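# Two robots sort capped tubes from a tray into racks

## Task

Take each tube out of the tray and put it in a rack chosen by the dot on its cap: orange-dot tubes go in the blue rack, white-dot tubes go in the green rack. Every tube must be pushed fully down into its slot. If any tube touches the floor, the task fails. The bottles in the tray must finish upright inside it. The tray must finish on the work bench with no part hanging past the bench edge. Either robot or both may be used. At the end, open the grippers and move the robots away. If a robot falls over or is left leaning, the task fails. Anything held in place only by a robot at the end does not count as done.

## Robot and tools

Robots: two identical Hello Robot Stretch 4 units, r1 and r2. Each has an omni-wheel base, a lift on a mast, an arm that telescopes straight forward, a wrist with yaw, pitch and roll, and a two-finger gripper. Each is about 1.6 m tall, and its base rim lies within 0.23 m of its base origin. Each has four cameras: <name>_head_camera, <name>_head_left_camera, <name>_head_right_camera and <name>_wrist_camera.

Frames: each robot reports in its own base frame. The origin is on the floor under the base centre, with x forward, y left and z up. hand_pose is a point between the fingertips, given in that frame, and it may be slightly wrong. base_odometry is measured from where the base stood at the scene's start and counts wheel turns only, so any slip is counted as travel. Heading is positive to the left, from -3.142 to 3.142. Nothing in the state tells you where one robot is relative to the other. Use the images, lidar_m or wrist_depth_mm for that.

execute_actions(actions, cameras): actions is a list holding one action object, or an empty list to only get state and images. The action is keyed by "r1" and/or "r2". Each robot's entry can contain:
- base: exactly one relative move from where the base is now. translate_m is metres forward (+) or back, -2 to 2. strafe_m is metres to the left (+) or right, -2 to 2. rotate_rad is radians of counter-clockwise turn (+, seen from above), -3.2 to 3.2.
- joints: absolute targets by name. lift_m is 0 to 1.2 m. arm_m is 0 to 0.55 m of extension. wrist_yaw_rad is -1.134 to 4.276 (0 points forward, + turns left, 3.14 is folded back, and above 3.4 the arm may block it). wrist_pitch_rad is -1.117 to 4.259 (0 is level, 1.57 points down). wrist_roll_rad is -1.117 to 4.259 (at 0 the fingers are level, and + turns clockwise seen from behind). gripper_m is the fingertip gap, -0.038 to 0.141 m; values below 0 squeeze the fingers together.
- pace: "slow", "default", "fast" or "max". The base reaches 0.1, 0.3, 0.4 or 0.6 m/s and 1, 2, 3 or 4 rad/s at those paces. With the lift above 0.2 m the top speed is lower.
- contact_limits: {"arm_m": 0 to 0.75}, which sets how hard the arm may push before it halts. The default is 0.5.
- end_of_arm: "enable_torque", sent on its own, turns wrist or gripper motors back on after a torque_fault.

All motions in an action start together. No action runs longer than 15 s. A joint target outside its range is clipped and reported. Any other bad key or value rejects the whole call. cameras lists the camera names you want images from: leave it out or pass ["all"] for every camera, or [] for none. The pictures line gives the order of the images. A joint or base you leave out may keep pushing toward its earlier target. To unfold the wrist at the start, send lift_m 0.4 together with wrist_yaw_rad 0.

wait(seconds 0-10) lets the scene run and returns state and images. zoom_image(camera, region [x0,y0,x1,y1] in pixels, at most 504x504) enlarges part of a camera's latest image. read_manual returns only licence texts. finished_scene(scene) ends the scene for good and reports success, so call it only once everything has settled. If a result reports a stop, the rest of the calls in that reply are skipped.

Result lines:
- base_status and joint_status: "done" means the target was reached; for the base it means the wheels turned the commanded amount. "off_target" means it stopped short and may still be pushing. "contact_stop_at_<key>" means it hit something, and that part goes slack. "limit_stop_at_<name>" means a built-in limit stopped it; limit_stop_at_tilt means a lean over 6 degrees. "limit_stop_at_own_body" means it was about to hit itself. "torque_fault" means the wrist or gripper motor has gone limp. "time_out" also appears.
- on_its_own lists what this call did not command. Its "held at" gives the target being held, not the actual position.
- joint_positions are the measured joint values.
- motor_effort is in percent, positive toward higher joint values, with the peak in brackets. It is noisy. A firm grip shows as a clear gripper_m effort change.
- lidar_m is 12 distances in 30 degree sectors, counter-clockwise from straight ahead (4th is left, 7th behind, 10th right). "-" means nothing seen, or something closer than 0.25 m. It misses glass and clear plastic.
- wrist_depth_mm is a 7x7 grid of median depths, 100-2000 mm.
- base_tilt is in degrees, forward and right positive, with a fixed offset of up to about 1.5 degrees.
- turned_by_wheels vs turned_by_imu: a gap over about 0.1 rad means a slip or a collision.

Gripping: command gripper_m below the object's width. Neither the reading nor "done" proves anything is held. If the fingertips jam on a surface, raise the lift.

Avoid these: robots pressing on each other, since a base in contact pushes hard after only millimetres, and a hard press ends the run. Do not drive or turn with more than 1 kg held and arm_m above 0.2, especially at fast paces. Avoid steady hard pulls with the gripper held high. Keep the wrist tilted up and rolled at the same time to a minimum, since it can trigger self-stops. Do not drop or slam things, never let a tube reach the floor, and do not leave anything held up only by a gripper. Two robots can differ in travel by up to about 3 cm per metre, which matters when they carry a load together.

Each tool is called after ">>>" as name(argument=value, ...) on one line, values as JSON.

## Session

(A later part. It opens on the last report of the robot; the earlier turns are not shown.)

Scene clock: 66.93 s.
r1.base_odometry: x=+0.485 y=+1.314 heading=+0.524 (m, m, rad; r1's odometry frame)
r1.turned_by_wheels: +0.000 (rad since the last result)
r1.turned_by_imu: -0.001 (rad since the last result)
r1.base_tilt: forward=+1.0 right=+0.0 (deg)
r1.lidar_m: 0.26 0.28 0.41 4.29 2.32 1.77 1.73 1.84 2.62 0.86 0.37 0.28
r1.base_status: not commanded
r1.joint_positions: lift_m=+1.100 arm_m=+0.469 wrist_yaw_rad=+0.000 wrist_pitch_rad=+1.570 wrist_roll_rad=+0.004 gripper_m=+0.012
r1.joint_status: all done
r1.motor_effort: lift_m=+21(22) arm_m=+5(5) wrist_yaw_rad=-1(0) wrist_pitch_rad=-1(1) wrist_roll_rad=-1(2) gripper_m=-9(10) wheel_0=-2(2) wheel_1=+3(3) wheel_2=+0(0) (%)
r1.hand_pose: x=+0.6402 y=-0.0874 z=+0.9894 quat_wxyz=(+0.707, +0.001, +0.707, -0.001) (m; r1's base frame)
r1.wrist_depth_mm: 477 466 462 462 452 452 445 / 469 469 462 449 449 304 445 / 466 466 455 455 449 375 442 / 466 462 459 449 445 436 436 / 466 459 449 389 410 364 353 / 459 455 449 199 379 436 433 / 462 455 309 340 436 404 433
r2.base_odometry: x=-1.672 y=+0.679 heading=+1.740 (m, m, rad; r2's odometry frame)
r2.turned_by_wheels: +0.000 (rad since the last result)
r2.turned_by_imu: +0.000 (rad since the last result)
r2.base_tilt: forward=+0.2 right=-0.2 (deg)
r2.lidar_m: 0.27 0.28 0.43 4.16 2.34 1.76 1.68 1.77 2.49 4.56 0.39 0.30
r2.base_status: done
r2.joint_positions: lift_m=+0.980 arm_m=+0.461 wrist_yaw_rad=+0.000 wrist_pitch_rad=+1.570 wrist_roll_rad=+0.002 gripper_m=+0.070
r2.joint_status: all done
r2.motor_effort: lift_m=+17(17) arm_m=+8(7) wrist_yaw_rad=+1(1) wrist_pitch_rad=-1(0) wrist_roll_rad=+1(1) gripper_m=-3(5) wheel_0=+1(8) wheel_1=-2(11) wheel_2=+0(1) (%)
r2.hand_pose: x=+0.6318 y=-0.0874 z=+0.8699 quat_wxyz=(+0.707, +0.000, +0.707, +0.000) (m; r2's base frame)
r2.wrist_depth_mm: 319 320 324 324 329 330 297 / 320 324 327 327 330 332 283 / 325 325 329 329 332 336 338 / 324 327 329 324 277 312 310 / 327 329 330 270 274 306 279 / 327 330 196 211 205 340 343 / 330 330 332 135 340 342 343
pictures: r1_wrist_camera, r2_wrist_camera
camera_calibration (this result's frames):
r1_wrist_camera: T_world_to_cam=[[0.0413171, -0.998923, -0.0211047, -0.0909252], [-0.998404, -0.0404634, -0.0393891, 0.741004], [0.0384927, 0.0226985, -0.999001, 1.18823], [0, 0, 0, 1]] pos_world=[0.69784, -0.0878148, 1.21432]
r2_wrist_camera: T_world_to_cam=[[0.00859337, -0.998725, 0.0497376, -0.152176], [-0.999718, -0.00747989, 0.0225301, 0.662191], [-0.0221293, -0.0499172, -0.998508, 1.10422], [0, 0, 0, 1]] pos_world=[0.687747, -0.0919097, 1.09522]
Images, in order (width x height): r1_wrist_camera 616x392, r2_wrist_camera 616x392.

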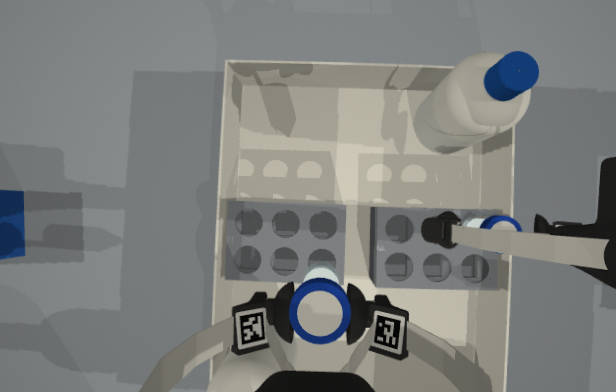

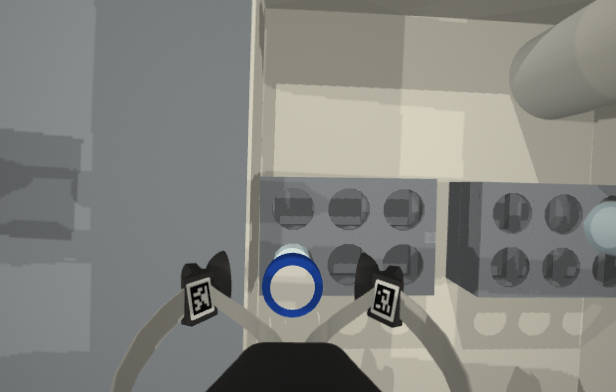

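>>> execute_actions(actions=[{"r2": {"joints": {"gripper_m": 0.012}}}], cameras=[])

>>> execute_actions(actions=[{"r2": {"joints": {"lift_m": 1.1}}}], cameras=["r2_wrist_camera"])

Scene clock: 69.10 s.
r1.base_odometry: x=+0.485 y=+1.314 heading=+0.524 (m, m, rad; r1's odometry frame)
r1.turned_by_wheels: +0.000 (rad since the last result)
r1.turned_by_imu: +0.000 (rad since the last result)
r1.base_tilt: forward=+1.0 right=-0.1 (deg)
r1.lidar_m: 0.26 0.28 0.42 4.28 2.31 1.77 1.73 1.83 2.61 0.85 0.35 0.27
r1.base_status: not commanded
r1.joint_positions: lift_m=+1.100 arm_m=+0.469 wrist_yaw_rad=+0.000 wrist_pitch_rad=+1.570 wrist_roll_rad=+0.004 gripper_m=+0.012
r1.joint_status: not commanded
r1.motor_effort: lift_m=+21(21) arm_m=+5(5) wrist_yaw_rad=-4(1) wrist_pitch_rad=+0(0) wrist_roll_rad=-1(1) gripper_m=-10(10) wheel_0=-2(2) wheel_1=+3(3) wheel_2=+0(0) (%)
r1.hand_pose: x=+0.6402 y=-0.0874 z=+0.9894 quat_wxyz=(+0.707, +0.001, +0.707, -0.001) (m; r1's base frame)
r1.wrist_depth_mm: 477 469 466 459 452 449 445 / 473 469 462 449 449 304 445 / 469 466 462 452 449 375 442 / 469 462 452 449 442 433 436 / 469 462 445 389 413 377 322 / 459 459 449 199 382 433 433 / 459 455 309 338 436 404 433
r2.base_odometry: x=-1.672 y=+0.679 heading=+1.740 (m, m, rad; r2's odometry frame)
r2.turned_by_wheels: +0.000 (rad since the last result)
r2.turned_by_imu: +0.000 (rad since the last result)
r2.base_tilt: forward=+0.2 right=-0.3 (deg)
r2.lidar_m: 0.26 0.28 0.43 4.16 2.33 1.76 1.68 1.80 2.52 4.57 0.41 0.31
r2.base_status: not commanded
r2.joint_positions: lift_m=+0.980 arm_m=+0.461 wrist_yaw_rad=+0.000 wrist_pitch_rad=+1.570 wrist_roll_rad=+0.002 gripper_m=+0.012
r2.joint_status: all done
r2.motor_effort: lift_m=+17(17) arm_m=+8(8) wrist_yaw_rad=+0(0) wrist_pitch_rad=+0(0) wrist_roll_rad=+1(1) gripper_m=-14(11) wheel_0=+0(1) wheel_1=-2(2) wheel_2=+0(0) (%)
r2.hand_pose: x=+0.6318 y=-0.0874 z=+0.8699 quat_wxyz=(+0.707, +0.000, +0.707, +0.000) (m; r2's base frame)
r2.wrist_depth_mm: 317 324 325 325 329 330 297 / 322 324 325 324 329 332 285 / 324 324 327 327 332 338 338 / 324 325 330 325 278 312 306 / 325 329 330 271 276 307 279 / 327 329 191 204 193 338 342 / 330 330 334 131 340 342 343
pictures: none
No camera images: the call's "cameras" was empty. Leave "cameras" out to get every camera's image.

Scene clock: 70.63 s.
r1.base_odometry: x=+0.485 y=+1.314 heading=+0.524 (m, m, rad; r1's odometry frame)
r1.turned_by_wheels: +0.000 (rad since the last result)
r1.turned_by_imu: +0.000 (rad since the last result)
r1.base_tilt: forward=+0.9 right=+0.0 (deg)
r1.lidar_m: 0.26 0.29 0.39 4.28 2.31 1.78 1.73 1.83 2.61 0.87 0.38 0.27
r1.base_status: not commanded
r1.joint_positions: lift_m=+1.100 arm_m=+0.469 wrist_yaw_rad=+0.000 wrist_pitch_rad=+1.570 wrist_roll_rad=+0.004 gripper_m=+0.012
r1.joint_status: not commanded
r1.motor_effort: lift_m=+21(21) arm_m=+5(5) wrist_yaw_rad=+0(3) wrist_pitch_rad=+0(1) wrist_roll_rad=-2(2) gripper_m=-11(9) wheel_0=-2(2) wheel_1=+3(3) wheel_2=+0(0) (%)
r1.hand_pose: x=+0.6402 y=-0.0874 z=+0.9894 quat_wxyz=(+0.707, +0.001, +0.707, -0.001) (m; r1's base frame)
r1.wrist_depth_mm: 477 473 466 459 455 452 449 / 473 469 462 449 449 303 442 / 469 469 462 449 449 373 439 / 469 462 452 452 445 433 439 / 466 459 445 392 413 382 202 / 462 459 445 198 382 433 433 / 459 459 309 340 436 407 433
r2.base_odometry: x=-1.672 y=+0.679 heading=+1.740 (m, m, rad; r2's odometry frame)
r2.turned_by_wheels: +0.000 (rad since the last result)
r2.turned_by_imu: +0.000 (rad since the last result)
r2.base_tilt: forward=+0.2 right=-0.2 (deg)
r2.lidar_m: 0.27 0.29 0.43 4.16 2.36 1.75 1.68 1.81 2.48 4.57 0.42 0.29
r2.base_status: not commanded
r2.joint_positions: lift_m=+1.100 arm_m=+0.461 wrist_yaw_rad=+0.000 wrist_pitch_rad=+1.570 wrist_roll_rad=+0.002 gripper_m=+0.012
r2.joint_status: all done
r2.motor_effort: lift_m=+21(20) arm_m=+8(8) wrist_yaw_rad=+0(1) wrist_pitch_rad=+0(0) wrist_roll_rad=+1(1) gripper_m=-14(12) wheel_0=+1(1) wheel_1=-2(2) wheel_2=+0(0) (%)
r2.hand_pose: x=+0.6318 y=-0.0874 z=+0.9895 quat_wxyz=(+0.707, +0.000, +0.707, +0.000) (m; r2's base frame)
r2.wrist_depth_mm: 436 436 442 442 445 452 455 / 436 439 445 445 449 382 314 / 439 439 442 445 455 452 424 / 421 442 445 392 449 397 212 / 442 445 449 389 449 427 399 / 442 449 191 204 193 462 469 / 445 449 449 131 459 436 469
pictures: r2_wrist_camera
camera_calibration (this result's frames):
r2_wrist_camera: T_world_to_cam=[[0.00859054, -0.998725, 0.0497376, -0.158123], [-0.999718, -0.00747705, 0.0225302, 0.659499], [-0.0221296, -0.0499171, -0.998508, 1.22364], [0, 0, 0, 1]] pos_world=[0.68775, -0.0919099, 1.21482]
Images, in order (width x height): r2_wrist_camera 616x392.

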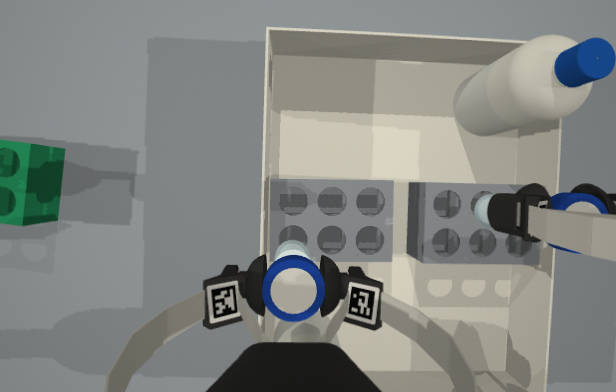

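>>> execute_actions(actions=[{"r1": {"base": {"strafe_m": -0.36}, "pace": "fast"}, "r2": {"base": {"strafe_m": 0.384}, "joints": {"arm_m": 0.49}, "pace": "fast"}}], cameras=["r1_wrist_camera", "r2_wrist_camera"])

Scene clock: 75.43 s.
r1.base_odometry: x=+0.666 y=+1.002 heading=+0.524 (m, m, rad; r1's odometry frame)
r1.turned_by_wheels: +0.000 (rad since the last result)
r1.turned_by_imu: -0.001 (rad since the last result)
r1.base_tilt: forward=+1.0 right=-0.1 (deg)
r1.lidar_m: 0.25 0.25 0.37 4.66 2.35 1.79 1.75 1.84 2.65 4.11 0.32 0.26
r1.base_status: done
r1.joint_positions: lift_m=+1.100 arm_m=+0.469 wrist_yaw_rad=+0.000 wrist_pitch_rad=+1.570 wrist_roll_rad=+0.004 gripper_m=+0.012
r1.joint_status: not commanded
r1.motor_effort: lift_m=+20(21) arm_m=+6(5) wrist_yaw_rad=+1(0) wrist_pitch_rad=-1(1) wrist_roll_rad=-1(2) gripper_m=-10(10) wheel_0=+1(12) wheel_1=+0(15) wheel_2=+0(4) (%)
r1.hand_pose: x=+0.6402 y=-0.0874 z=+0.9895 quat_wxyz=(+0.707, +0.001, +0.707, -0.001) (m; r1's base frame)
r1.wrist_depth_mm: 477 469 462 462 455 452 445 / 322 349 459 459 455 449 445 / 466 387 459 455 452 445 442 / 462 459 455 455 449 445 436 / 413 394 459 452 445 442 436 / 459 452 455 198 382 399 359 / 452 452 449 442 439 433 433
r2.base_odometry: x=-2.050 y=+0.615 heading=+1.740 (m, m, rad; r2's odometry frame)
r2.turned_by_wheels: +0.000 (rad since the last result)
r2.turned_by_imu: -0.001 (rad since the last result)
r2.base_tilt: forward=+0.2 right=-0.2 (deg)
r2.lidar_m: 0.29 0.32 3.91 3.77 2.35 1.74 1.67 1.77 2.48 1.09 0.42 0.30
r2.base_status: done
r2.joint_positions: lift_m=+1.100 arm_m=+0.489 wrist_yaw_rad=+0.000 wrist_pitch_rad=+1.570 wrist_roll_rad=+0.002 gripper_m=+0.012
r2.joint_status: all done
r2.motor_effort: lift_m=+20(21) arm_m=+8(9) wrist_yaw_rad=+1(0) wrist_pitch_rad=-1(0) wrist_roll_rad=+0(1) gripper_m=-12(10) wheel_0=-1(10) wheel_1=+0(7) wheel_2=+1(0) (%)
r2.hand_pose: x=+0.6598 y=-0.0874 z=+0.9896 quat_wxyz=(+0.707, +0.001, +0.707, -0.001) (m; r2's base frame)
r2.wrist_depth_mm: 1138 436 439 445 449 452 455 / 1138 436 445 449 452 452 455 / 1160 439 442 449 452 459 462 / 1160 445 442 394 452 462 462 / 1160 442 449 392 455 462 282 / 1182 445 190 204 194 466 466 / 1182 449 449 131 462 466 469
pictures: r1_wrist_camera, r2_wrist_camera
camera_calibration (this result's frames):
r1_wrist_camera: T_world_to_cam=[[0.0413169, -0.998923, -0.0211052, -0.0909231], [-0.998405, -0.0404634, -0.0393776, 0.740995], [0.0384812, 0.0226985, -0.999001, 1.18831], [0, 0, 0, 1]] pos_world=[0.697842, -0.0878148, 1.21438]
r2_wrist_camera: T_world_to_cam=[[0.00848075, -0.998726, 0.0497365, -0.158294], [-0.999716, -0.00736084, 0.0226569, 0.687327], [-0.0222619, -0.0499146, -0.998505, 1.22443], [0, 0, 0, 1]] pos_world=[0.715733, -0.0919164, 1.2149]
Images, in order (width x height): r1_wrist_camera 616x392, r2_wrist_camera 616x392.

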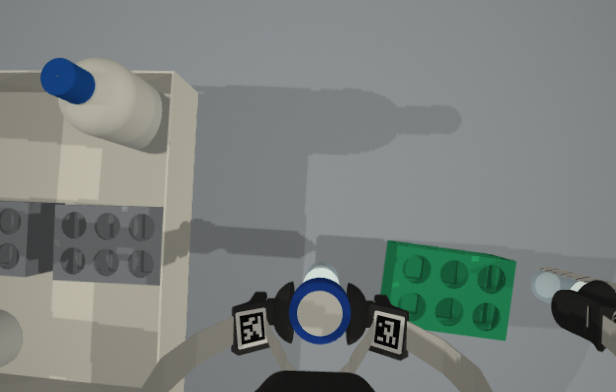

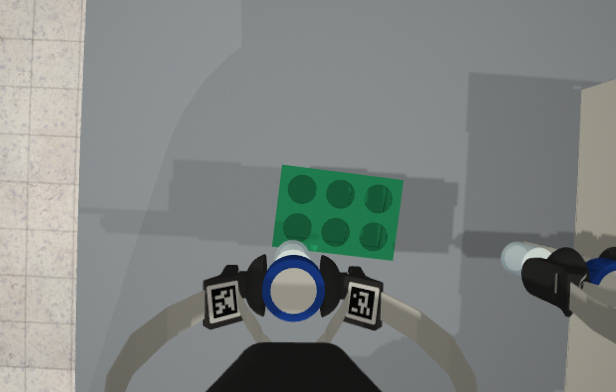

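>>> zoom_image(camera="r2_wrist_camera", region=[230, 150, 430, 330])

Region (230, 150, 430, 330) of r2_wrist_camera's 616x392 image, scaled by 2.520; it fills the top 454 rows of this view, and the rest is white.

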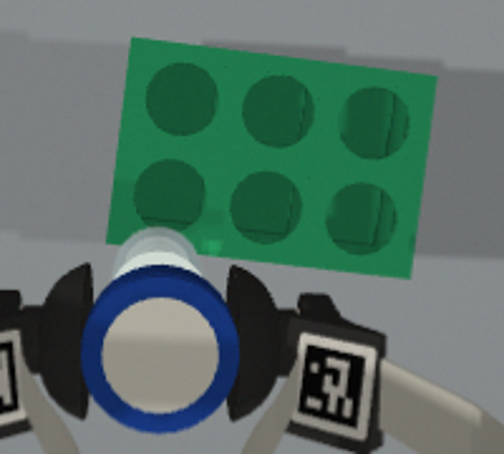

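>>> execute_actions(actions=[{"r1": {"joints": {"arm_m": 0.422}}, "r2": {"base": {"strafe_m": -0.004}, "joints": {"arm_m": 0.501, "lift_m": 1.045}}}], cameras=["r2_wrist_camera", "r1_wrist_camera"])

Scene clock: 81.67 s.
r1.base_odometry: x=+0.666 y=+1.002 heading=+0.524 (m, m, rad; r1's odometry frame)
r1.turned_by_wheels: +0.000 (rad since the last result)
r1.turned_by_imu: -0.001 (rad since the last result)
r1.base_tilt: forward=+0.9 right=-0.1 (deg)
r1.lidar_m: 0.25 0.27 0.38 4.66 2.35 1.81 1.74 1.86 2.65 4.11 0.35 0.25
r1.base_status: not commanded
r1.joint_positions: lift_m=+1.100 arm_m=+0.423 wrist_yaw_rad=+0.000 wrist_pitch_rad=+1.570 wrist_roll_rad=+0.004 gripper_m=+0.012
r1.joint_status: all done
r1.motor_effort: lift_m=+20(20) arm_m=-5(5) wrist_yaw_rad=+0(1) wrist_pitch_rad=+0(0) wrist_roll_rad=-2(1) gripper_m=-10(10) wheel_0=+0(0) wheel_1=+0(0) wheel_2=+0(0) (%)
r1.hand_pose: x=+0.5940 y=-0.0874 z=+0.9895 quat_wxyz=(+0.707, +0.001, +0.707, -0.001) (m; r1's base frame)
r1.wrist_depth_mm: 413 351 466 459 455 449 445 / 466 373 462 455 452 449 442 / 469 466 459 459 452 445 439 / 410 399 452 452 449 442 436 / 462 459 455 452 415 384 231 / 459 455 452 198 382 439 433 / 433 407 449 445 436 433 430
r2.base_odometry: x=-2.046 y=+0.615 heading=+1.740 (m, m, rad; r2's odometry frame)
r2.turned_by_wheels: +0.000 (rad since the last result)
r2.turned_by_imu: +0.000 (rad since the last result)
r2.base_tilt: forward=+0.3 right=-0.3 (deg)
r2.lidar_m: 0.29 0.29 3.91 3.77 2.36 1.74 1.67 1.78 2.48 1.09 0.43 0.30
r2.base_status: done
r2.joint_positions: lift_m=+1.045 arm_m=+0.500 wrist_yaw_rad=+0.000 wrist_pitch_rad=+1.570 wrist_roll_rad=+0.002 gripper_m=+0.012
r2.joint_status: all done
r2.motor_effort: lift_m=+16(19) arm_m=+8(10) wrist_yaw_rad=+1(1) wrist_pitch_rad=-1(0) wrist_roll_rad=+1(1) gripper_m=-12(13) wheel_0=+0(5) wheel_1=+0(1) wheel_2=+0(1) (%)
r2.hand_pose: x=+0.6707 y=-0.0874 z=+0.9349 quat_wxyz=(+0.707, +0.001, +0.707, -0.001) (m; r2's base frame)
r2.wrist_depth_mm: 384 384 387 392 399 399 402 / 741 389 389 394 394 402 404 / 759 387 392 394 399 399 404 / 759 387 394 392 399 404 407 / 394 394 394 338 345 404 410 / 392 394 190 204 193 410 413 / 394 392 402 131 407 413 413
pictures: r1_wrist_camera, r2_wrist_camera
camera_calibration (this result's frames):
r1_wrist_camera: T_world_to_cam=[[0.0413027, -0.998924, -0.0211083, -0.089002], [-0.998408, -0.0404509, -0.0393032, 0.694776], [0.038407, 0.022698, -0.999004, 1.19014], [0, 0, 0, 1]] pos_world=[0.651637, -0.0878156, 1.21438]
r2_wrist_camera: T_world_to_cam=[[0.00841032, -0.998727, 0.0497363, -0.155619], [-0.999716, -0.00728886, 0.0226868, 0.699507], [-0.0222954, -0.049913, -0.998505, 1.17008], [0, 0, 0, 1]] pos_world=[0.726705, -0.0919205, 1.1602]
Images, in order (width x height): r1_wrist_camera 616x392, r2_wrist_camera 616x392.

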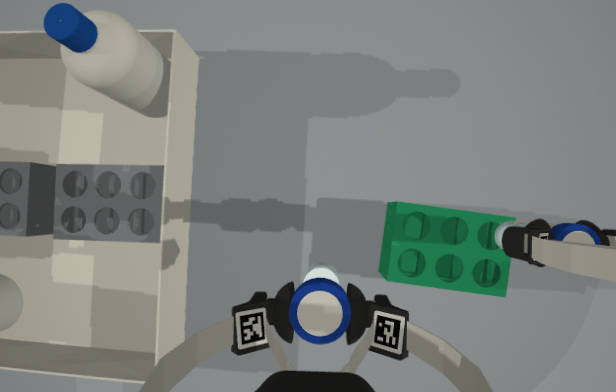

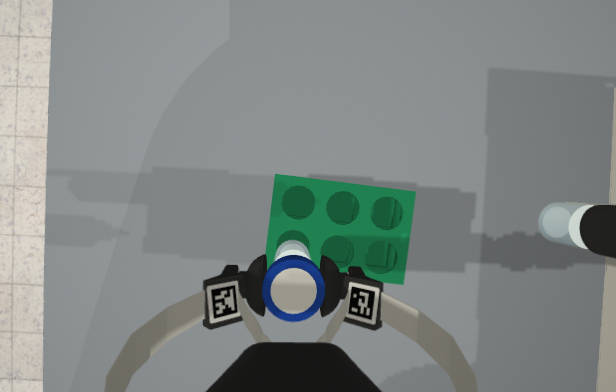

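>>> zoom_image(camera="r2_wrist_camera", region=[230, 160, 430, 330])

Region (230, 160, 430, 330) of r2_wrist_camera's 616x392 image, scaled by 2.520; it fills the top 428 rows of this view, and the rest is white.

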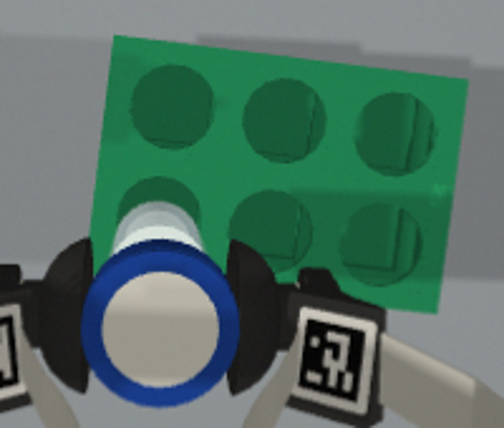

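>>> execute_actions(actions=[{"r2": {"joints": {"lift_m": 0.975}}}], cameras=["r2_wrist_camera", "r1_wrist_camera"])

Scene clock: 83.97 s.
r1.base_odometry: x=+0.666 y=+1.002 heading=+0.524 (m, m, rad; r1's odometry frame)
r1.turned_by_wheels: +0.000 (rad since the last result)
r1.turned_by_imu: +0.000 (rad since the last result)
r1.base_tilt: forward=+1.0 right=-0.2 (deg)
r1.lidar_m: 0.25 0.26 0.38 4.64 2.35 1.78 1.75 1.85 2.66 4.11 0.34 0.25
r1.base_status: not commanded
r1.joint_positions: lift_m=+1.100 arm_m=+0.423 wrist_yaw_rad=+0.000 wrist_pitch_rad=+1.570 wrist_roll_rad=+0.004 gripper_m=+0.012
r1.joint_status: not commanded
r1.motor_effort: lift_m=+20(20) arm_m=-5(5) wrist_yaw_rad=+0(1) wrist_pitch_rad=-1(1) wrist_roll_rad=-1(1) gripper_m=-10(11) wheel_0=+0(0) wheel_1=+0(0) wheel_2=+0(0) (%)
r1.hand_pose: x=+0.5940 y=-0.0874 z=+0.9895 quat_wxyz=(+0.707, +0.001, +0.707, -0.001) (m; r1's base frame)
r1.wrist_depth_mm: 413 351 466 459 452 452 445 / 473 373 462 459 452 449 442 / 469 459 462 459 452 445 442 / 413 399 459 452 452 439 439 / 466 455 455 452 424 382 307 / 459 455 452 198 384 436 436 / 433 407 449 445 439 436 433
r2.base_odometry: x=-2.046 y=+0.615 heading=+1.740 (m, m, rad; r2's odometry frame)
r2.turned_by_wheels: +0.000 (rad since the last result)
r2.turned_by_imu: +0.000 (rad since the last result)
r2.base_tilt: forward=+0.2 right=-0.2 (deg)
r2.lidar_m: 0.28 0.31 3.91 3.79 2.34 1.73 1.67 1.76 2.46 1.11 0.42 0.31
r2.base_status: not commanded
r2.joint_positions: lift_m=+0.975 arm_m=+0.500 wrist_yaw_rad=+0.000 wrist_pitch_rad=+1.570 wrist_roll_rad=+0.002 gripper_m=+0.012
r2.joint_status: all done
r2.motor_effort: lift_m=+17(11) arm_m=+8(8) wrist_yaw_rad=+1(1) wrist_pitch_rad=+0(1) wrist_roll_rad=+1(1) gripper_m=-12(13) wheel_0=+0(0) wheel_1=+0(0) wheel_2=+0(0) (%)
r2.hand_pose: x=+0.6707 y=-0.0874 z=+0.8649 quat_wxyz=(+0.707, +0.001, +0.707, -0.001) (m; r2's base frame)
r2.wrist_depth_mm: 314 317 319 324 324 325 330 / 317 317 320 324 325 330 334 / 319 320 324 327 329 332 334 / 320 320 324 271 324 332 334 / 320 322 327 268 272 334 338 / 322 324 191 204 193 336 340 / 324 327 327 131 334 338 340
pictures: r1_wrist_camera, r2_wrist_camera
camera_calibration (this result's frames):
r1_wrist_camera: T_world_to_cam=[[0.0413026, -0.998924, -0.0211083, -0.0890019], [-0.998408, -0.0404508, -0.0393032, 0.694776], [0.038407, 0.022698, -0.999004, 1.19014], [0, 0, 0, 1]] pos_world=[0.651637, -0.0878156, 1.21438]
r2_wrist_camera: T_world_to_cam=[[0.00841019, -0.998727, 0.0497363, -0.152137], [-0.999716, -0.00728888, 0.0226836, 0.701101], [-0.0222922, -0.049913, -0.998505, 1.10017], [0, 0, 0, 1]] pos_world=[0.726707, -0.0919205, 1.09019]
Images, in order (width x height): r1_wrist_camera 616x392, r2_wrist_camera 616x392.

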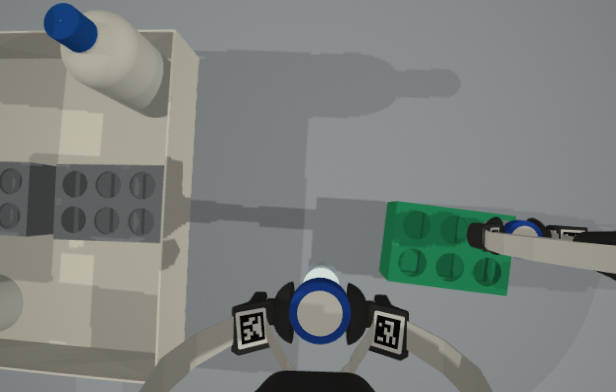

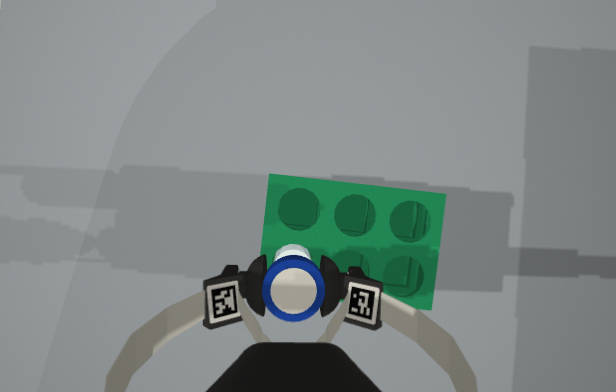

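>>> execute_actions(actions=[{"r2": {"joints": {"gripper_m": 0.06}}}], cameras=["r2_wrist_camera"])

Scene clock: 85.87 s.
r1.base_odometry: x=+0.666 y=+1.002 heading=+0.524 (m, m, rad; r1's odometry frame)
r1.turned_by_wheels: +0.000 (rad since the last result)
r1.turned_by_imu: +0.000 (rad since the last result)
r1.base_tilt: forward=+0.9 right=-0.1 (deg)
r1.lidar_m: 0.25 0.25 0.38 4.66 2.34 1.80 1.75 1.88 2.63 4.11 0.33 0.25
r1.base_status: not commanded
r1.joint_positions: lift_m=+1.100 arm_m=+0.423 wrist_yaw_rad=+0.000 wrist_pitch_rad=+1.570 wrist_roll_rad=+0.004 gripper_m=+0.012
r1.joint_status: not commanded
r1.motor_effort: lift_m=+20(20) arm_m=-5(5) wrist_yaw_rad=-1(3) wrist_pitch_rad=+0(0) wrist_roll_rad=-2(1) gripper_m=-9(7) wheel_0=+0(0) wheel_1=+0(0) wheel_2=+0(0) (%)
r1.hand_pose: x=+0.5940 y=-0.0874 z=+0.9895 quat_wxyz=(+0.707, +0.001, +0.707, -0.001) (m; r1's base frame)
r1.wrist_depth_mm: 413 351 466 455 455 452 445 / 469 373 462 459 455 449 445 / 466 462 459 455 449 445 442 / 410 399 455 452 449 442 442 / 462 455 455 452 424 373 320 / 459 452 452 198 382 436 436 / 433 407 449 442 439 436 433
r2.base_odometry: x=-2.046 y=+0.615 heading=+1.740 (m, m, rad; r2's odometry frame)
r2.turned_by_wheels: +0.000 (rad since the last result)
r2.turned_by_imu: +0.000 (rad since the last result)
r2.base_tilt: forward=+0.2 right=-0.2 (deg)
r2.lidar_m: 0.29 0.30 3.90 3.78 2.32 1.72 1.68 1.74 2.48 1.14 0.41 0.32
r2.base_status: not commanded
r2.joint_positions: lift_m=+0.975 arm_m=+0.500 wrist_yaw_rad=+0.000 wrist_pitch_rad=+1.570 wrist_roll_rad=+0.002 gripper_m=+0.060
r2.joint_status: all done
r2.motor_effort: lift_m=+17(17) arm_m=+8(8) wrist_yaw_rad=+0(1) wrist_pitch_rad=-1(0) wrist_roll_rad=+0(1) gripper_m=-2(10) wheel_0=+0(0) wheel_1=+0(0) wheel_2=+0(0) (%)
r2.hand_pose: x=+0.6707 y=-0.0874 z=+0.8649 quat_wxyz=(+0.707, +0.001, +0.707, -0.001) (m; r2's base frame)
r2.wrist_depth_mm: 315 317 320 322 325 329 329 / 317 319 320 325 327 329 334 / 319 322 322 325 329 332 336 / 319 322 325 272 324 334 338 / 322 322 327 267 273 334 338 / 324 324 199 208 199 336 338 / 322 327 329 131 336 340 342
pictures: r2_wrist_camera
camera_calibration (this result's frames):
r2_wrist_camera: T_world_to_cam=[[0.00841026, -0.998727, 0.0497363, -0.152137], [-0.999716, -0.00728896, 0.0226835, 0.701105], [-0.0222921, -0.049913, -0.998505, 1.10017], [0, 0, 0, 1]] pos_world=[0.72671, -0.0919204, 1.09019]
Images, in order (width x height): r2_wrist_camera 616x392.

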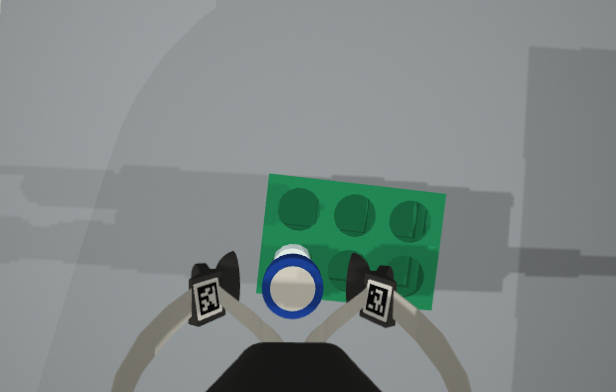

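>>> execute_actions(actions=[{"r1": {"base": {"strafe_m": -0.095}, "joints": {"lift_m": 1.05}}, "r2": {"joints": {"arm_m": 0.05, "lift_m": 1.05}, "pace": "max"}}], cameras=["r1_wrist_camera"])

Scene clock: 89.67 s.
r1.base_odometry: x=+0.713 y=+0.920 heading=+0.524 (m, m, rad; r1's odometry frame)
r1.turned_by_wheels: +0.000 (rad since the last result)
r1.turned_by_imu: -0.001 (rad since the last result)
r1.base_tilt: forward=+1.1 right=-0.1 (deg)
r1.lidar_m: 0.25 0.26 0.35 4.76 2.37 1.81 1.76 1.86 2.66 4.01 0.32 0.25
r1.base_status: done
r1.joint_positions: lift_m=+1.050 arm_m=+0.423 wrist_yaw_rad=+0.000 wrist_pitch_rad=+1.570 wrist_roll_rad=+0.004 gripper_m=+0.012
r1.joint_status: all done
r1.motor_effort: lift_m=+14(20) arm_m=-5(5) wrist_yaw_rad=-1(2) wrist_pitch_rad=-2(1) wrist_roll_rad=-2(2) gripper_m=-15(11) wheel_0=+2(7) wheel_1=-3(9) wheel_2=+0(5) (%)
r1.hand_pose: x=+0.5940 y=-0.0874 z=+0.9400 quat_wxyz=(+0.707, +0.001, +0.707, -0.001) (m; r1's base frame)
r1.wrist_depth_mm: 353 418 413 410 404 399 397 / 357 415 413 407 402 397 394 / 384 413 410 404 399 397 392 / 368 413 407 402 399 394 392 / 373 410 404 397 338 392 389 / 384 407 402 198 336 389 387 / 375 404 397 397 389 387 384
r2.base_odometry: x=-2.046 y=+0.615 heading=+1.740 (m, m, rad; r2's odometry frame)
r2.turned_by_wheels: +0.000 (rad since the last result)
r2.turned_by_imu: +0.000 (rad since the last result)
r2.base_tilt: forward=+0.2 right=-0.2 (deg)
r2.lidar_m: 0.30 0.29 3.90 3.77 2.34 1.74 1.66 1.74 2.46 1.13 0.42 0.33
r2.base_status: not commanded
r2.joint_positions: lift_m=+1.050 arm_m=+0.051 wrist_yaw_rad=+0.000 wrist_pitch_rad=+1.570 wrist_roll_rad=+0.002 gripper_m=+0.060
r2.joint_status: all done
r2.motor_effort: lift_m=+20(25) arm_m=-8(9) wrist_yaw_rad=+2(0) wrist_pitch_rad=-2(2) wrist_roll_rad=+0(0) gripper_m=-5(3) wheel_0=+0(0) wheel_1=+0(0) wheel_2=+0(1) (%)
r2.hand_pose: x=+0.2224 y=-0.0874 z=+0.9396 quat_wxyz=(+0.707, +0.001, +0.707, -0.001) (m; r2's base frame)
r2.wrist_depth_mm: 389 392 394 397 402 404 407 / 392 394 394 399 404 407 410 / 394 394 402 399 402 407 415 / 1138 1138 1138 1160 1160 1160 1182 / 1118 1160 946 946 1182 1182 1182 / 1138 1138 200 960 199 1182 1182 / 1138 1118 1160 131 1182 1182 1229
pictures: r1_wrist_camera
camera_calibration (this result's frames):
r1_wrist_camera: T_world_to_cam=[[0.0413026, -0.998924, -0.0211083, -0.0900469], [-0.998408, -0.0404508, -0.0393032, 0.692827], [0.038407, 0.022698, -0.999004, 1.14067], [0, 0, 0, 1]] pos_world=[0.651633, -0.0878156, 1.16487]
Images, in order (width x height): r1_wrist_camera 616x392.

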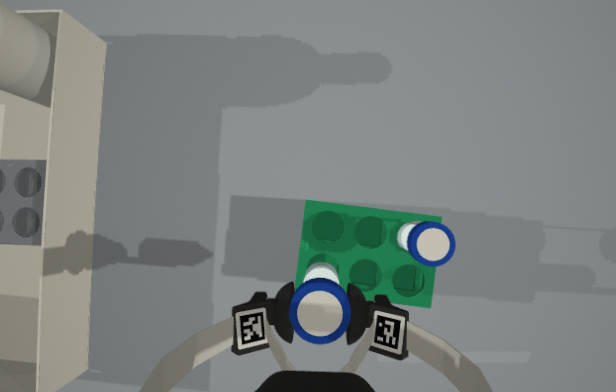

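>>> zoom_image(camera="r1_wrist_camera", region=[260, 180, 470, 350])

Region (260, 180, 470, 350) of r1_wrist_camera's 616x392 image, scaled by 2.400; it fills the top 408 rows of this view, and the rest is white.

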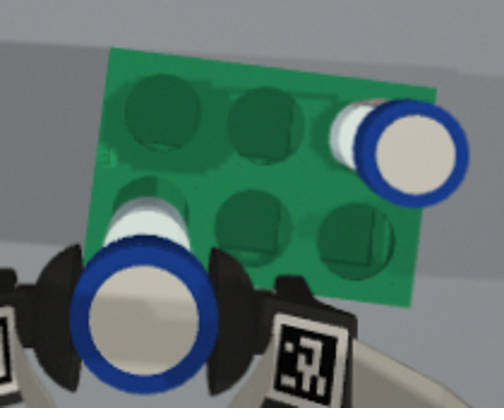

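>>> execute_actions(actions=[{"r1": {"joints": {"lift_m": 0.975}}, "r2": {"base": {"translate_m": -0.3}, "pace": "fast"}}], cameras=["r1_wrist_camera"])

Scene clock: 93.10 s.
r1.base_odometry: x=+0.713 y=+0.920 heading=+0.524 (m, m, rad; r1's odometry frame)
r1.turned_by_wheels: +0.000 (rad since the last result)
r1.turned_by_imu: -0.001 (rad since the last result)
r1.base_tilt: forward=+0.9 right=+0.0 (deg)
r1.lidar_m: 0.25 0.25 0.37 4.74 2.35 1.81 1.75 1.87 2.66 4.01 0.32 0.25
r1.base_status: not commanded
r1.joint_positions: lift_m=+0.975 arm_m=+0.423 wrist_yaw_rad=+0.000 wrist_pitch_rad=+1.570 wrist_roll_rad=+0.004 gripper_m=+0.012
r1.joint_status: all done
r1.motor_effort: lift_m=+14(12) arm_m=-5(5) wrist_yaw_rad=-2(0) wrist_pitch_rad=-1(2) wrist_roll_rad=-2(2) gripper_m=-11(10) wheel_0=+2(2) wheel_1=-2(2) wheel_2=+0(0) (%)
r1.hand_pose: x=+0.5940 y=-0.0874 z=+0.8650 quat_wxyz=(+0.707, +0.001, +0.707, -0.001) (m; r1's base frame)
r1.wrist_depth_mm: 330 342 336 332 329 325 322 / 334 340 334 332 327 324 322 / 338 336 332 330 325 322 320 / 336 336 330 329 325 320 319 / 336 332 329 270 264 202 317 / 334 329 327 198 259 315 314 / 330 329 325 322 317 314 312
r2.base_odometry: x=-1.996 y=+0.320 heading=+1.740 (m, m, rad; r2's odometry frame)
r2.turned_by_wheels: +0.000 (rad since the last result)
r2.turned_by_imu: +0.002 (rad since the last result)
r2.base_tilt: forward=+0.2 right=-0.1 (deg)
r2.lidar_m: 0.57 0.64 3.92 3.76 1.90 1.38 1.36 1.45 2.06 4.94 0.84 0.63
r2.base_status: done
r2.joint_positions: lift_m=+1.050 arm_m=+0.051 wrist_yaw_rad=+0.000 wrist_pitch_rad=+1.570 wrist_roll_rad=+0.002 gripper_m=+0.060
r2.joint_status: not commanded
r2.motor_effort: lift_m=+20(20) arm_m=-8(8) wrist_yaw_rad=+2(3) wrist_pitch_rad=-1(2) wrist_roll_rad=+0(0) gripper_m=-2(0) wheel_0=+0(6) wheel_1=+0(5) wheel_2=+0(10) (%)
r2.hand_pose: x=+0.2224 y=-0.0874 z=+0.9396 quat_wxyz=(+0.707, +0.001, +0.707, -0.001) (m; r2's base frame)
r2.wrist_depth_mm: 1098 1098 1118 1118 1118 1160 1182 / 1118 1118 1138 1160 1160 1182 1160 / 1138 1138 1138 1138 1182 1160 1182 / 1138 1118 1160 1160 1160 1182 1182 / 1118 1138 931 946 1160 1182 1205 / 1118 1138 199 946 199 1182 1182 / 1138 1138 1160 131 1205 1182 1229
pictures: r1_wrist_camera
camera_calibration (this result's frames):
r1_wrist_camera: T_world_to_cam=[[0.0413024, -0.998924, -0.0211083, -0.09163], [-0.998408, -0.0404506, -0.0393032, 0.689876], [0.038407, 0.022698, -0.999004, 1.06574], [0, 0, 0, 1]] pos_world=[0.651631, -0.0878156, 1.08986]
Images, in order (width x height): r1_wrist_camera 616x392.

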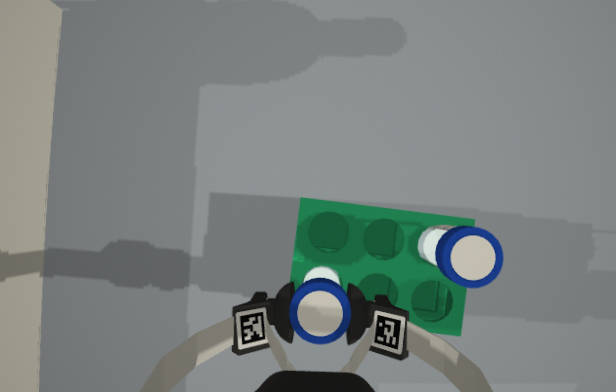

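>>> execute_actions(actions=[{"r1": {"joints": {"gripper_m": 0.06}}}], cameras=["r1_wrist_camera"])

Scene clock: 94.77 s.
r1.base_odometry: x=+0.713 y=+0.920 heading=+0.524 (m, m, rad; r1's odometry frame)
r1.turned_by_wheels: +0.000 (rad since the last result)
r1.turned_by_imu: +0.000 (rad since the last result)
r1.base_tilt: forward=+1.0 right=-0.1 (deg)
r1.lidar_m: 0.25 0.25 0.38 4.72 2.37 1.81 1.75 1.85 2.65 4.01 0.32 0.25
r1.base_status: not commanded
r1.joint_positions: lift_m=+0.975 arm_m=+0.423 wrist_yaw_rad=+0.000 wrist_pitch_rad=+1.570 wrist_roll_rad=+0.004 gripper_m=+0.060
r1.joint_status: all done
r1.motor_effort: lift_m=+14(14) arm_m=-5(6) wrist_yaw_rad=+0(0) wrist_pitch_rad=-1(1) wrist_roll_rad=-2(2) gripper_m=-3(11) wheel_0=+2(2) wheel_1=-3(3) wheel_2=+0(0) (%)
r1.hand_pose: x=+0.5940 y=-0.0874 z=+0.8650 quat_wxyz=(+0.707, +0.001, +0.707, -0.001) (m; r1's base frame)
r1.wrist_depth_mm: 329 340 336 332 329 325 324 / 334 338 334 330 327 324 322 / 334 336 332 329 325 322 320 / 336 334 330 325 324 320 317 / 336 334 329 276 264 202 315 / 334 330 327 204 263 315 314 / 332 329 325 320 317 314 315
r2.base_odometry: x=-1.996 y=+0.320 heading=+1.740 (m, m, rad; r2's odometry frame)
r2.turned_by_wheels: +0.000 (rad since the last result)
r2.turned_by_imu: +0.000 (rad since the last result)
r2.base_tilt: forward=+0.2 right=-0.1 (deg)
r2.lidar_m: 0.57 0.66 3.91 3.78 1.91 1.42 1.38 1.45 2.02 4.95 0.85 0.62
r2.base_status: not commanded
r2.joint_positions: lift_m=+1.050 arm_m=+0.051 wrist_yaw_rad=+0.000 wrist_pitch_rad=+1.570 wrist_roll_rad=+0.002 gripper_m=+0.060
r2.joint_status: not commanded
r2.motor_effort: lift_m=+20(20) arm_m=-8(8) wrist_yaw_rad=+0(2) wrist_pitch_rad=-1(1) wrist_roll_rad=+1(1) gripper_m=-2(3) wheel_0=+0(0) wheel_1=+0(0) wheel_2=+0(0) (%)
r2.hand_pose: x=+0.2224 y=-0.0874 z=+0.9396 quat_wxyz=(+0.707, +0.001, +0.707, -0.001) (m; r2's base frame)
r2.wrist_depth_mm: 1118 1118 1118 1138 1138 1160 1182 / 1118 1138 1138 1160 1138 1160 1182 / 1138 1138 1138 1138 1160 1182 1182 / 1118 1138 1160 1182 1182 1160 1182 / 1138 1118 946 960 1160 1182 1205 / 1118 1160 200 946 200 1182 1182 / 1160 1160 1160 131 1182 1205 1205
pictures: r1_wrist_camera
camera_calibration (this result's frames):
r1_wrist_camera: T_world_to_cam=[[0.0413028, -0.998924, -0.0211083, -0.0916301], [-0.998408, -0.040451, -0.0393032, 0.689873], [0.038407, 0.022698, -0.999004, 1.06574], [0, 0, 0, 1]] pos_world=[0.651628, -0.0878155, 1.08986]
Images, in order (width x height): r1_wrist_camera 616x392.

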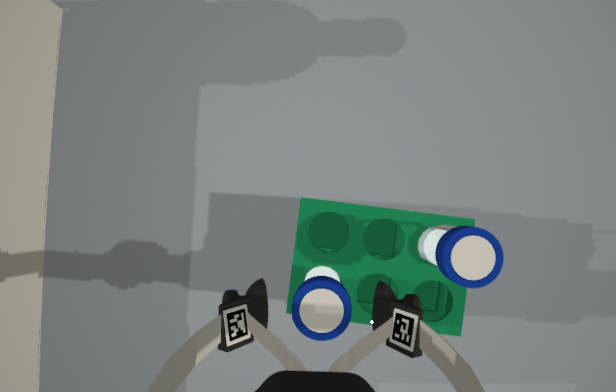

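>>> execute_actions(actions=[{"r1": {"base": {"translate_m": -0.25}, "joints": {"arm_m": 0.05, "lift_m": 1.05}, "pace": "max"}}], cameras=["r1_head_camera", "r2_head_camera"])

Scene clock: 97.27 s.
r1.base_odometry: x=+0.497 y=+0.795 heading=+0.524 (m, m, rad; r1's odometry frame)
r1.turned_by_wheels: +0.000 (rad since the last result)
r1.turned_by_imu: -0.002 (rad since the last result)
r1.base_tilt: forward=+0.9 right=-0.1 (deg)
r1.lidar_m: 0.49 0.52 0.75 4.74 2.01 1.55 1.51 1.60 2.25 4.00 4.23 0.49
r1.base_status: done
r1.joint_positions: lift_m=+1.050 arm_m=+0.051 wrist_yaw_rad=+0.000 wrist_pitch_rad=+1.570 wrist_roll_rad=+0.004 gripper_m=+0.060
r1.joint_status: all done
r1.motor_effort: lift_m=+20(24) arm_m=-5(6) wrist_yaw_rad=+1(0) wrist_pitch_rad=-1(3) wrist_roll_rad=-1(1) gripper_m=-1(3) wheel_0=-3(9) wheel_1=-1(10) wheel_2=+1(13) (%)
r1.hand_pose: x=+0.2219 y=-0.0874 z=+0.9395 quat_wxyz=(+0.707, +0.002, +0.707, -0.002) (m; r1's base frame)
r1.wrist_depth_mm: 842 442 430 418 410 404 399 / 1229 1205 1229 1205 1182 1160 1138 / 1205 1205 1205 1205 1182 1138 1118 / 1205 1182 1160 1160 1160 1160 1138 / 1205 1205 1182 960 1160 1138 1138 / 1205 1205 960 946 946 1138 1118 / 1205 1182 960 854 1160 1138 1138
r2.base_odometry: x=-1.996 y=+0.320 heading=+1.740 (m, m, rad; r2's odometry frame)
r2.turned_by_wheels: +0.000 (rad since the last result)
r2.turned_by_imu: +0.000 (rad since the last result)
r2.base_tilt: forward=+0.2 right=-0.2 (deg)
r2.lidar_m: 0.58 0.69 3.91 3.79 1.88 1.43 1.36 1.48 2.05 4.95 0.85 0.63
r2.base_status: not commanded
r2.joint_positions: lift_m=+1.050 arm_m=+0.051 wrist_yaw_rad=+0.000 wrist_pitch_rad=+1.570 wrist_roll_rad=+0.002 gripper_m=+0.060
r2.joint_status: not commanded
r2.motor_effort: lift_m=+20(20) arm_m=-8(8) wrist_yaw_rad=+2(1) wrist_pitch_rad=-1(0) wrist_roll_rad=+1(0) gripper_m=-1(4) wheel_0=+0(0) wheel_1=+0(0) wheel_2=+0(0) (%)
r2.hand_pose: x=+0.2224 y=-0.0874 z=+0.9396 quat_wxyz=(+0.707, +0.001, +0.707, -0.001) (m; r2's base frame)
r2.wrist_depth_mm: 1138 1118 1118 1138 1138 1160 1182 / 1118 1118 1118 1138 1160 1182 1160 / 1118 1138 1118 1160 1138 1182 1205 / 1118 1118 1160 1160 1160 1182 1182 / 1118 1138 960 960 1182 1205 1205 / 1160 1160 199 931 199 1182 1205 / 1138 1138 1160 131 1182 1182 1205
pictures: r1_head_camera, r2_head_camera
Images, in order (width x height): r1_head_camera 420x560, r2_head_camera 420x560.

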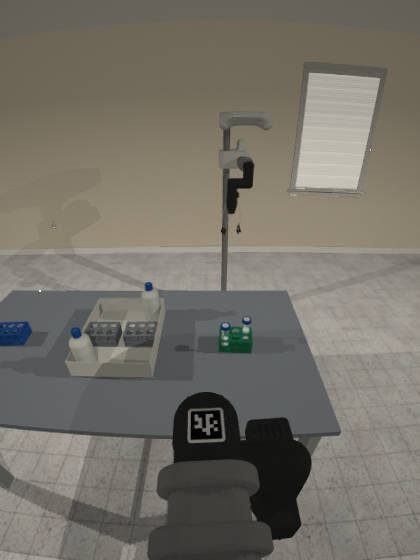

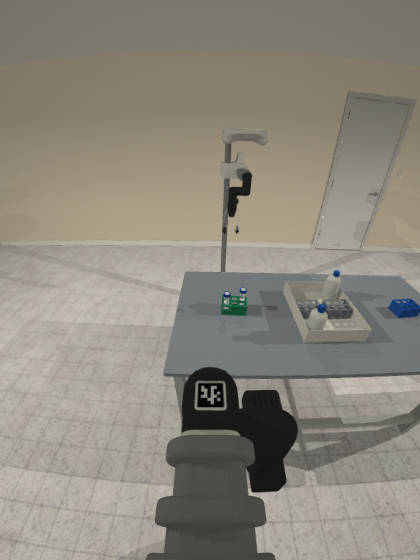

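>>> zoom_image(camera="r1_head_camera", region=[50, 270, 290, 390])

Region (50, 270, 290, 390) of r1_head_camera's 420x560 image, scaled by 2.100, with more detail than that image has.

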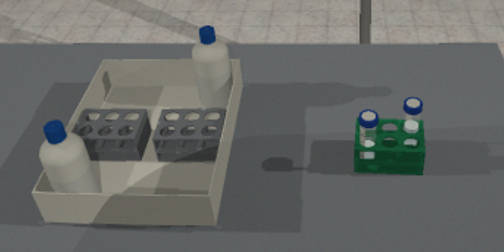

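Both white-dot tubes are seated in the green rack. The bottles are still standing and the tray is still on the bench, so I'm ending the scene.

>>> finished_scene(scene=1)

The scene is finished: the task was done.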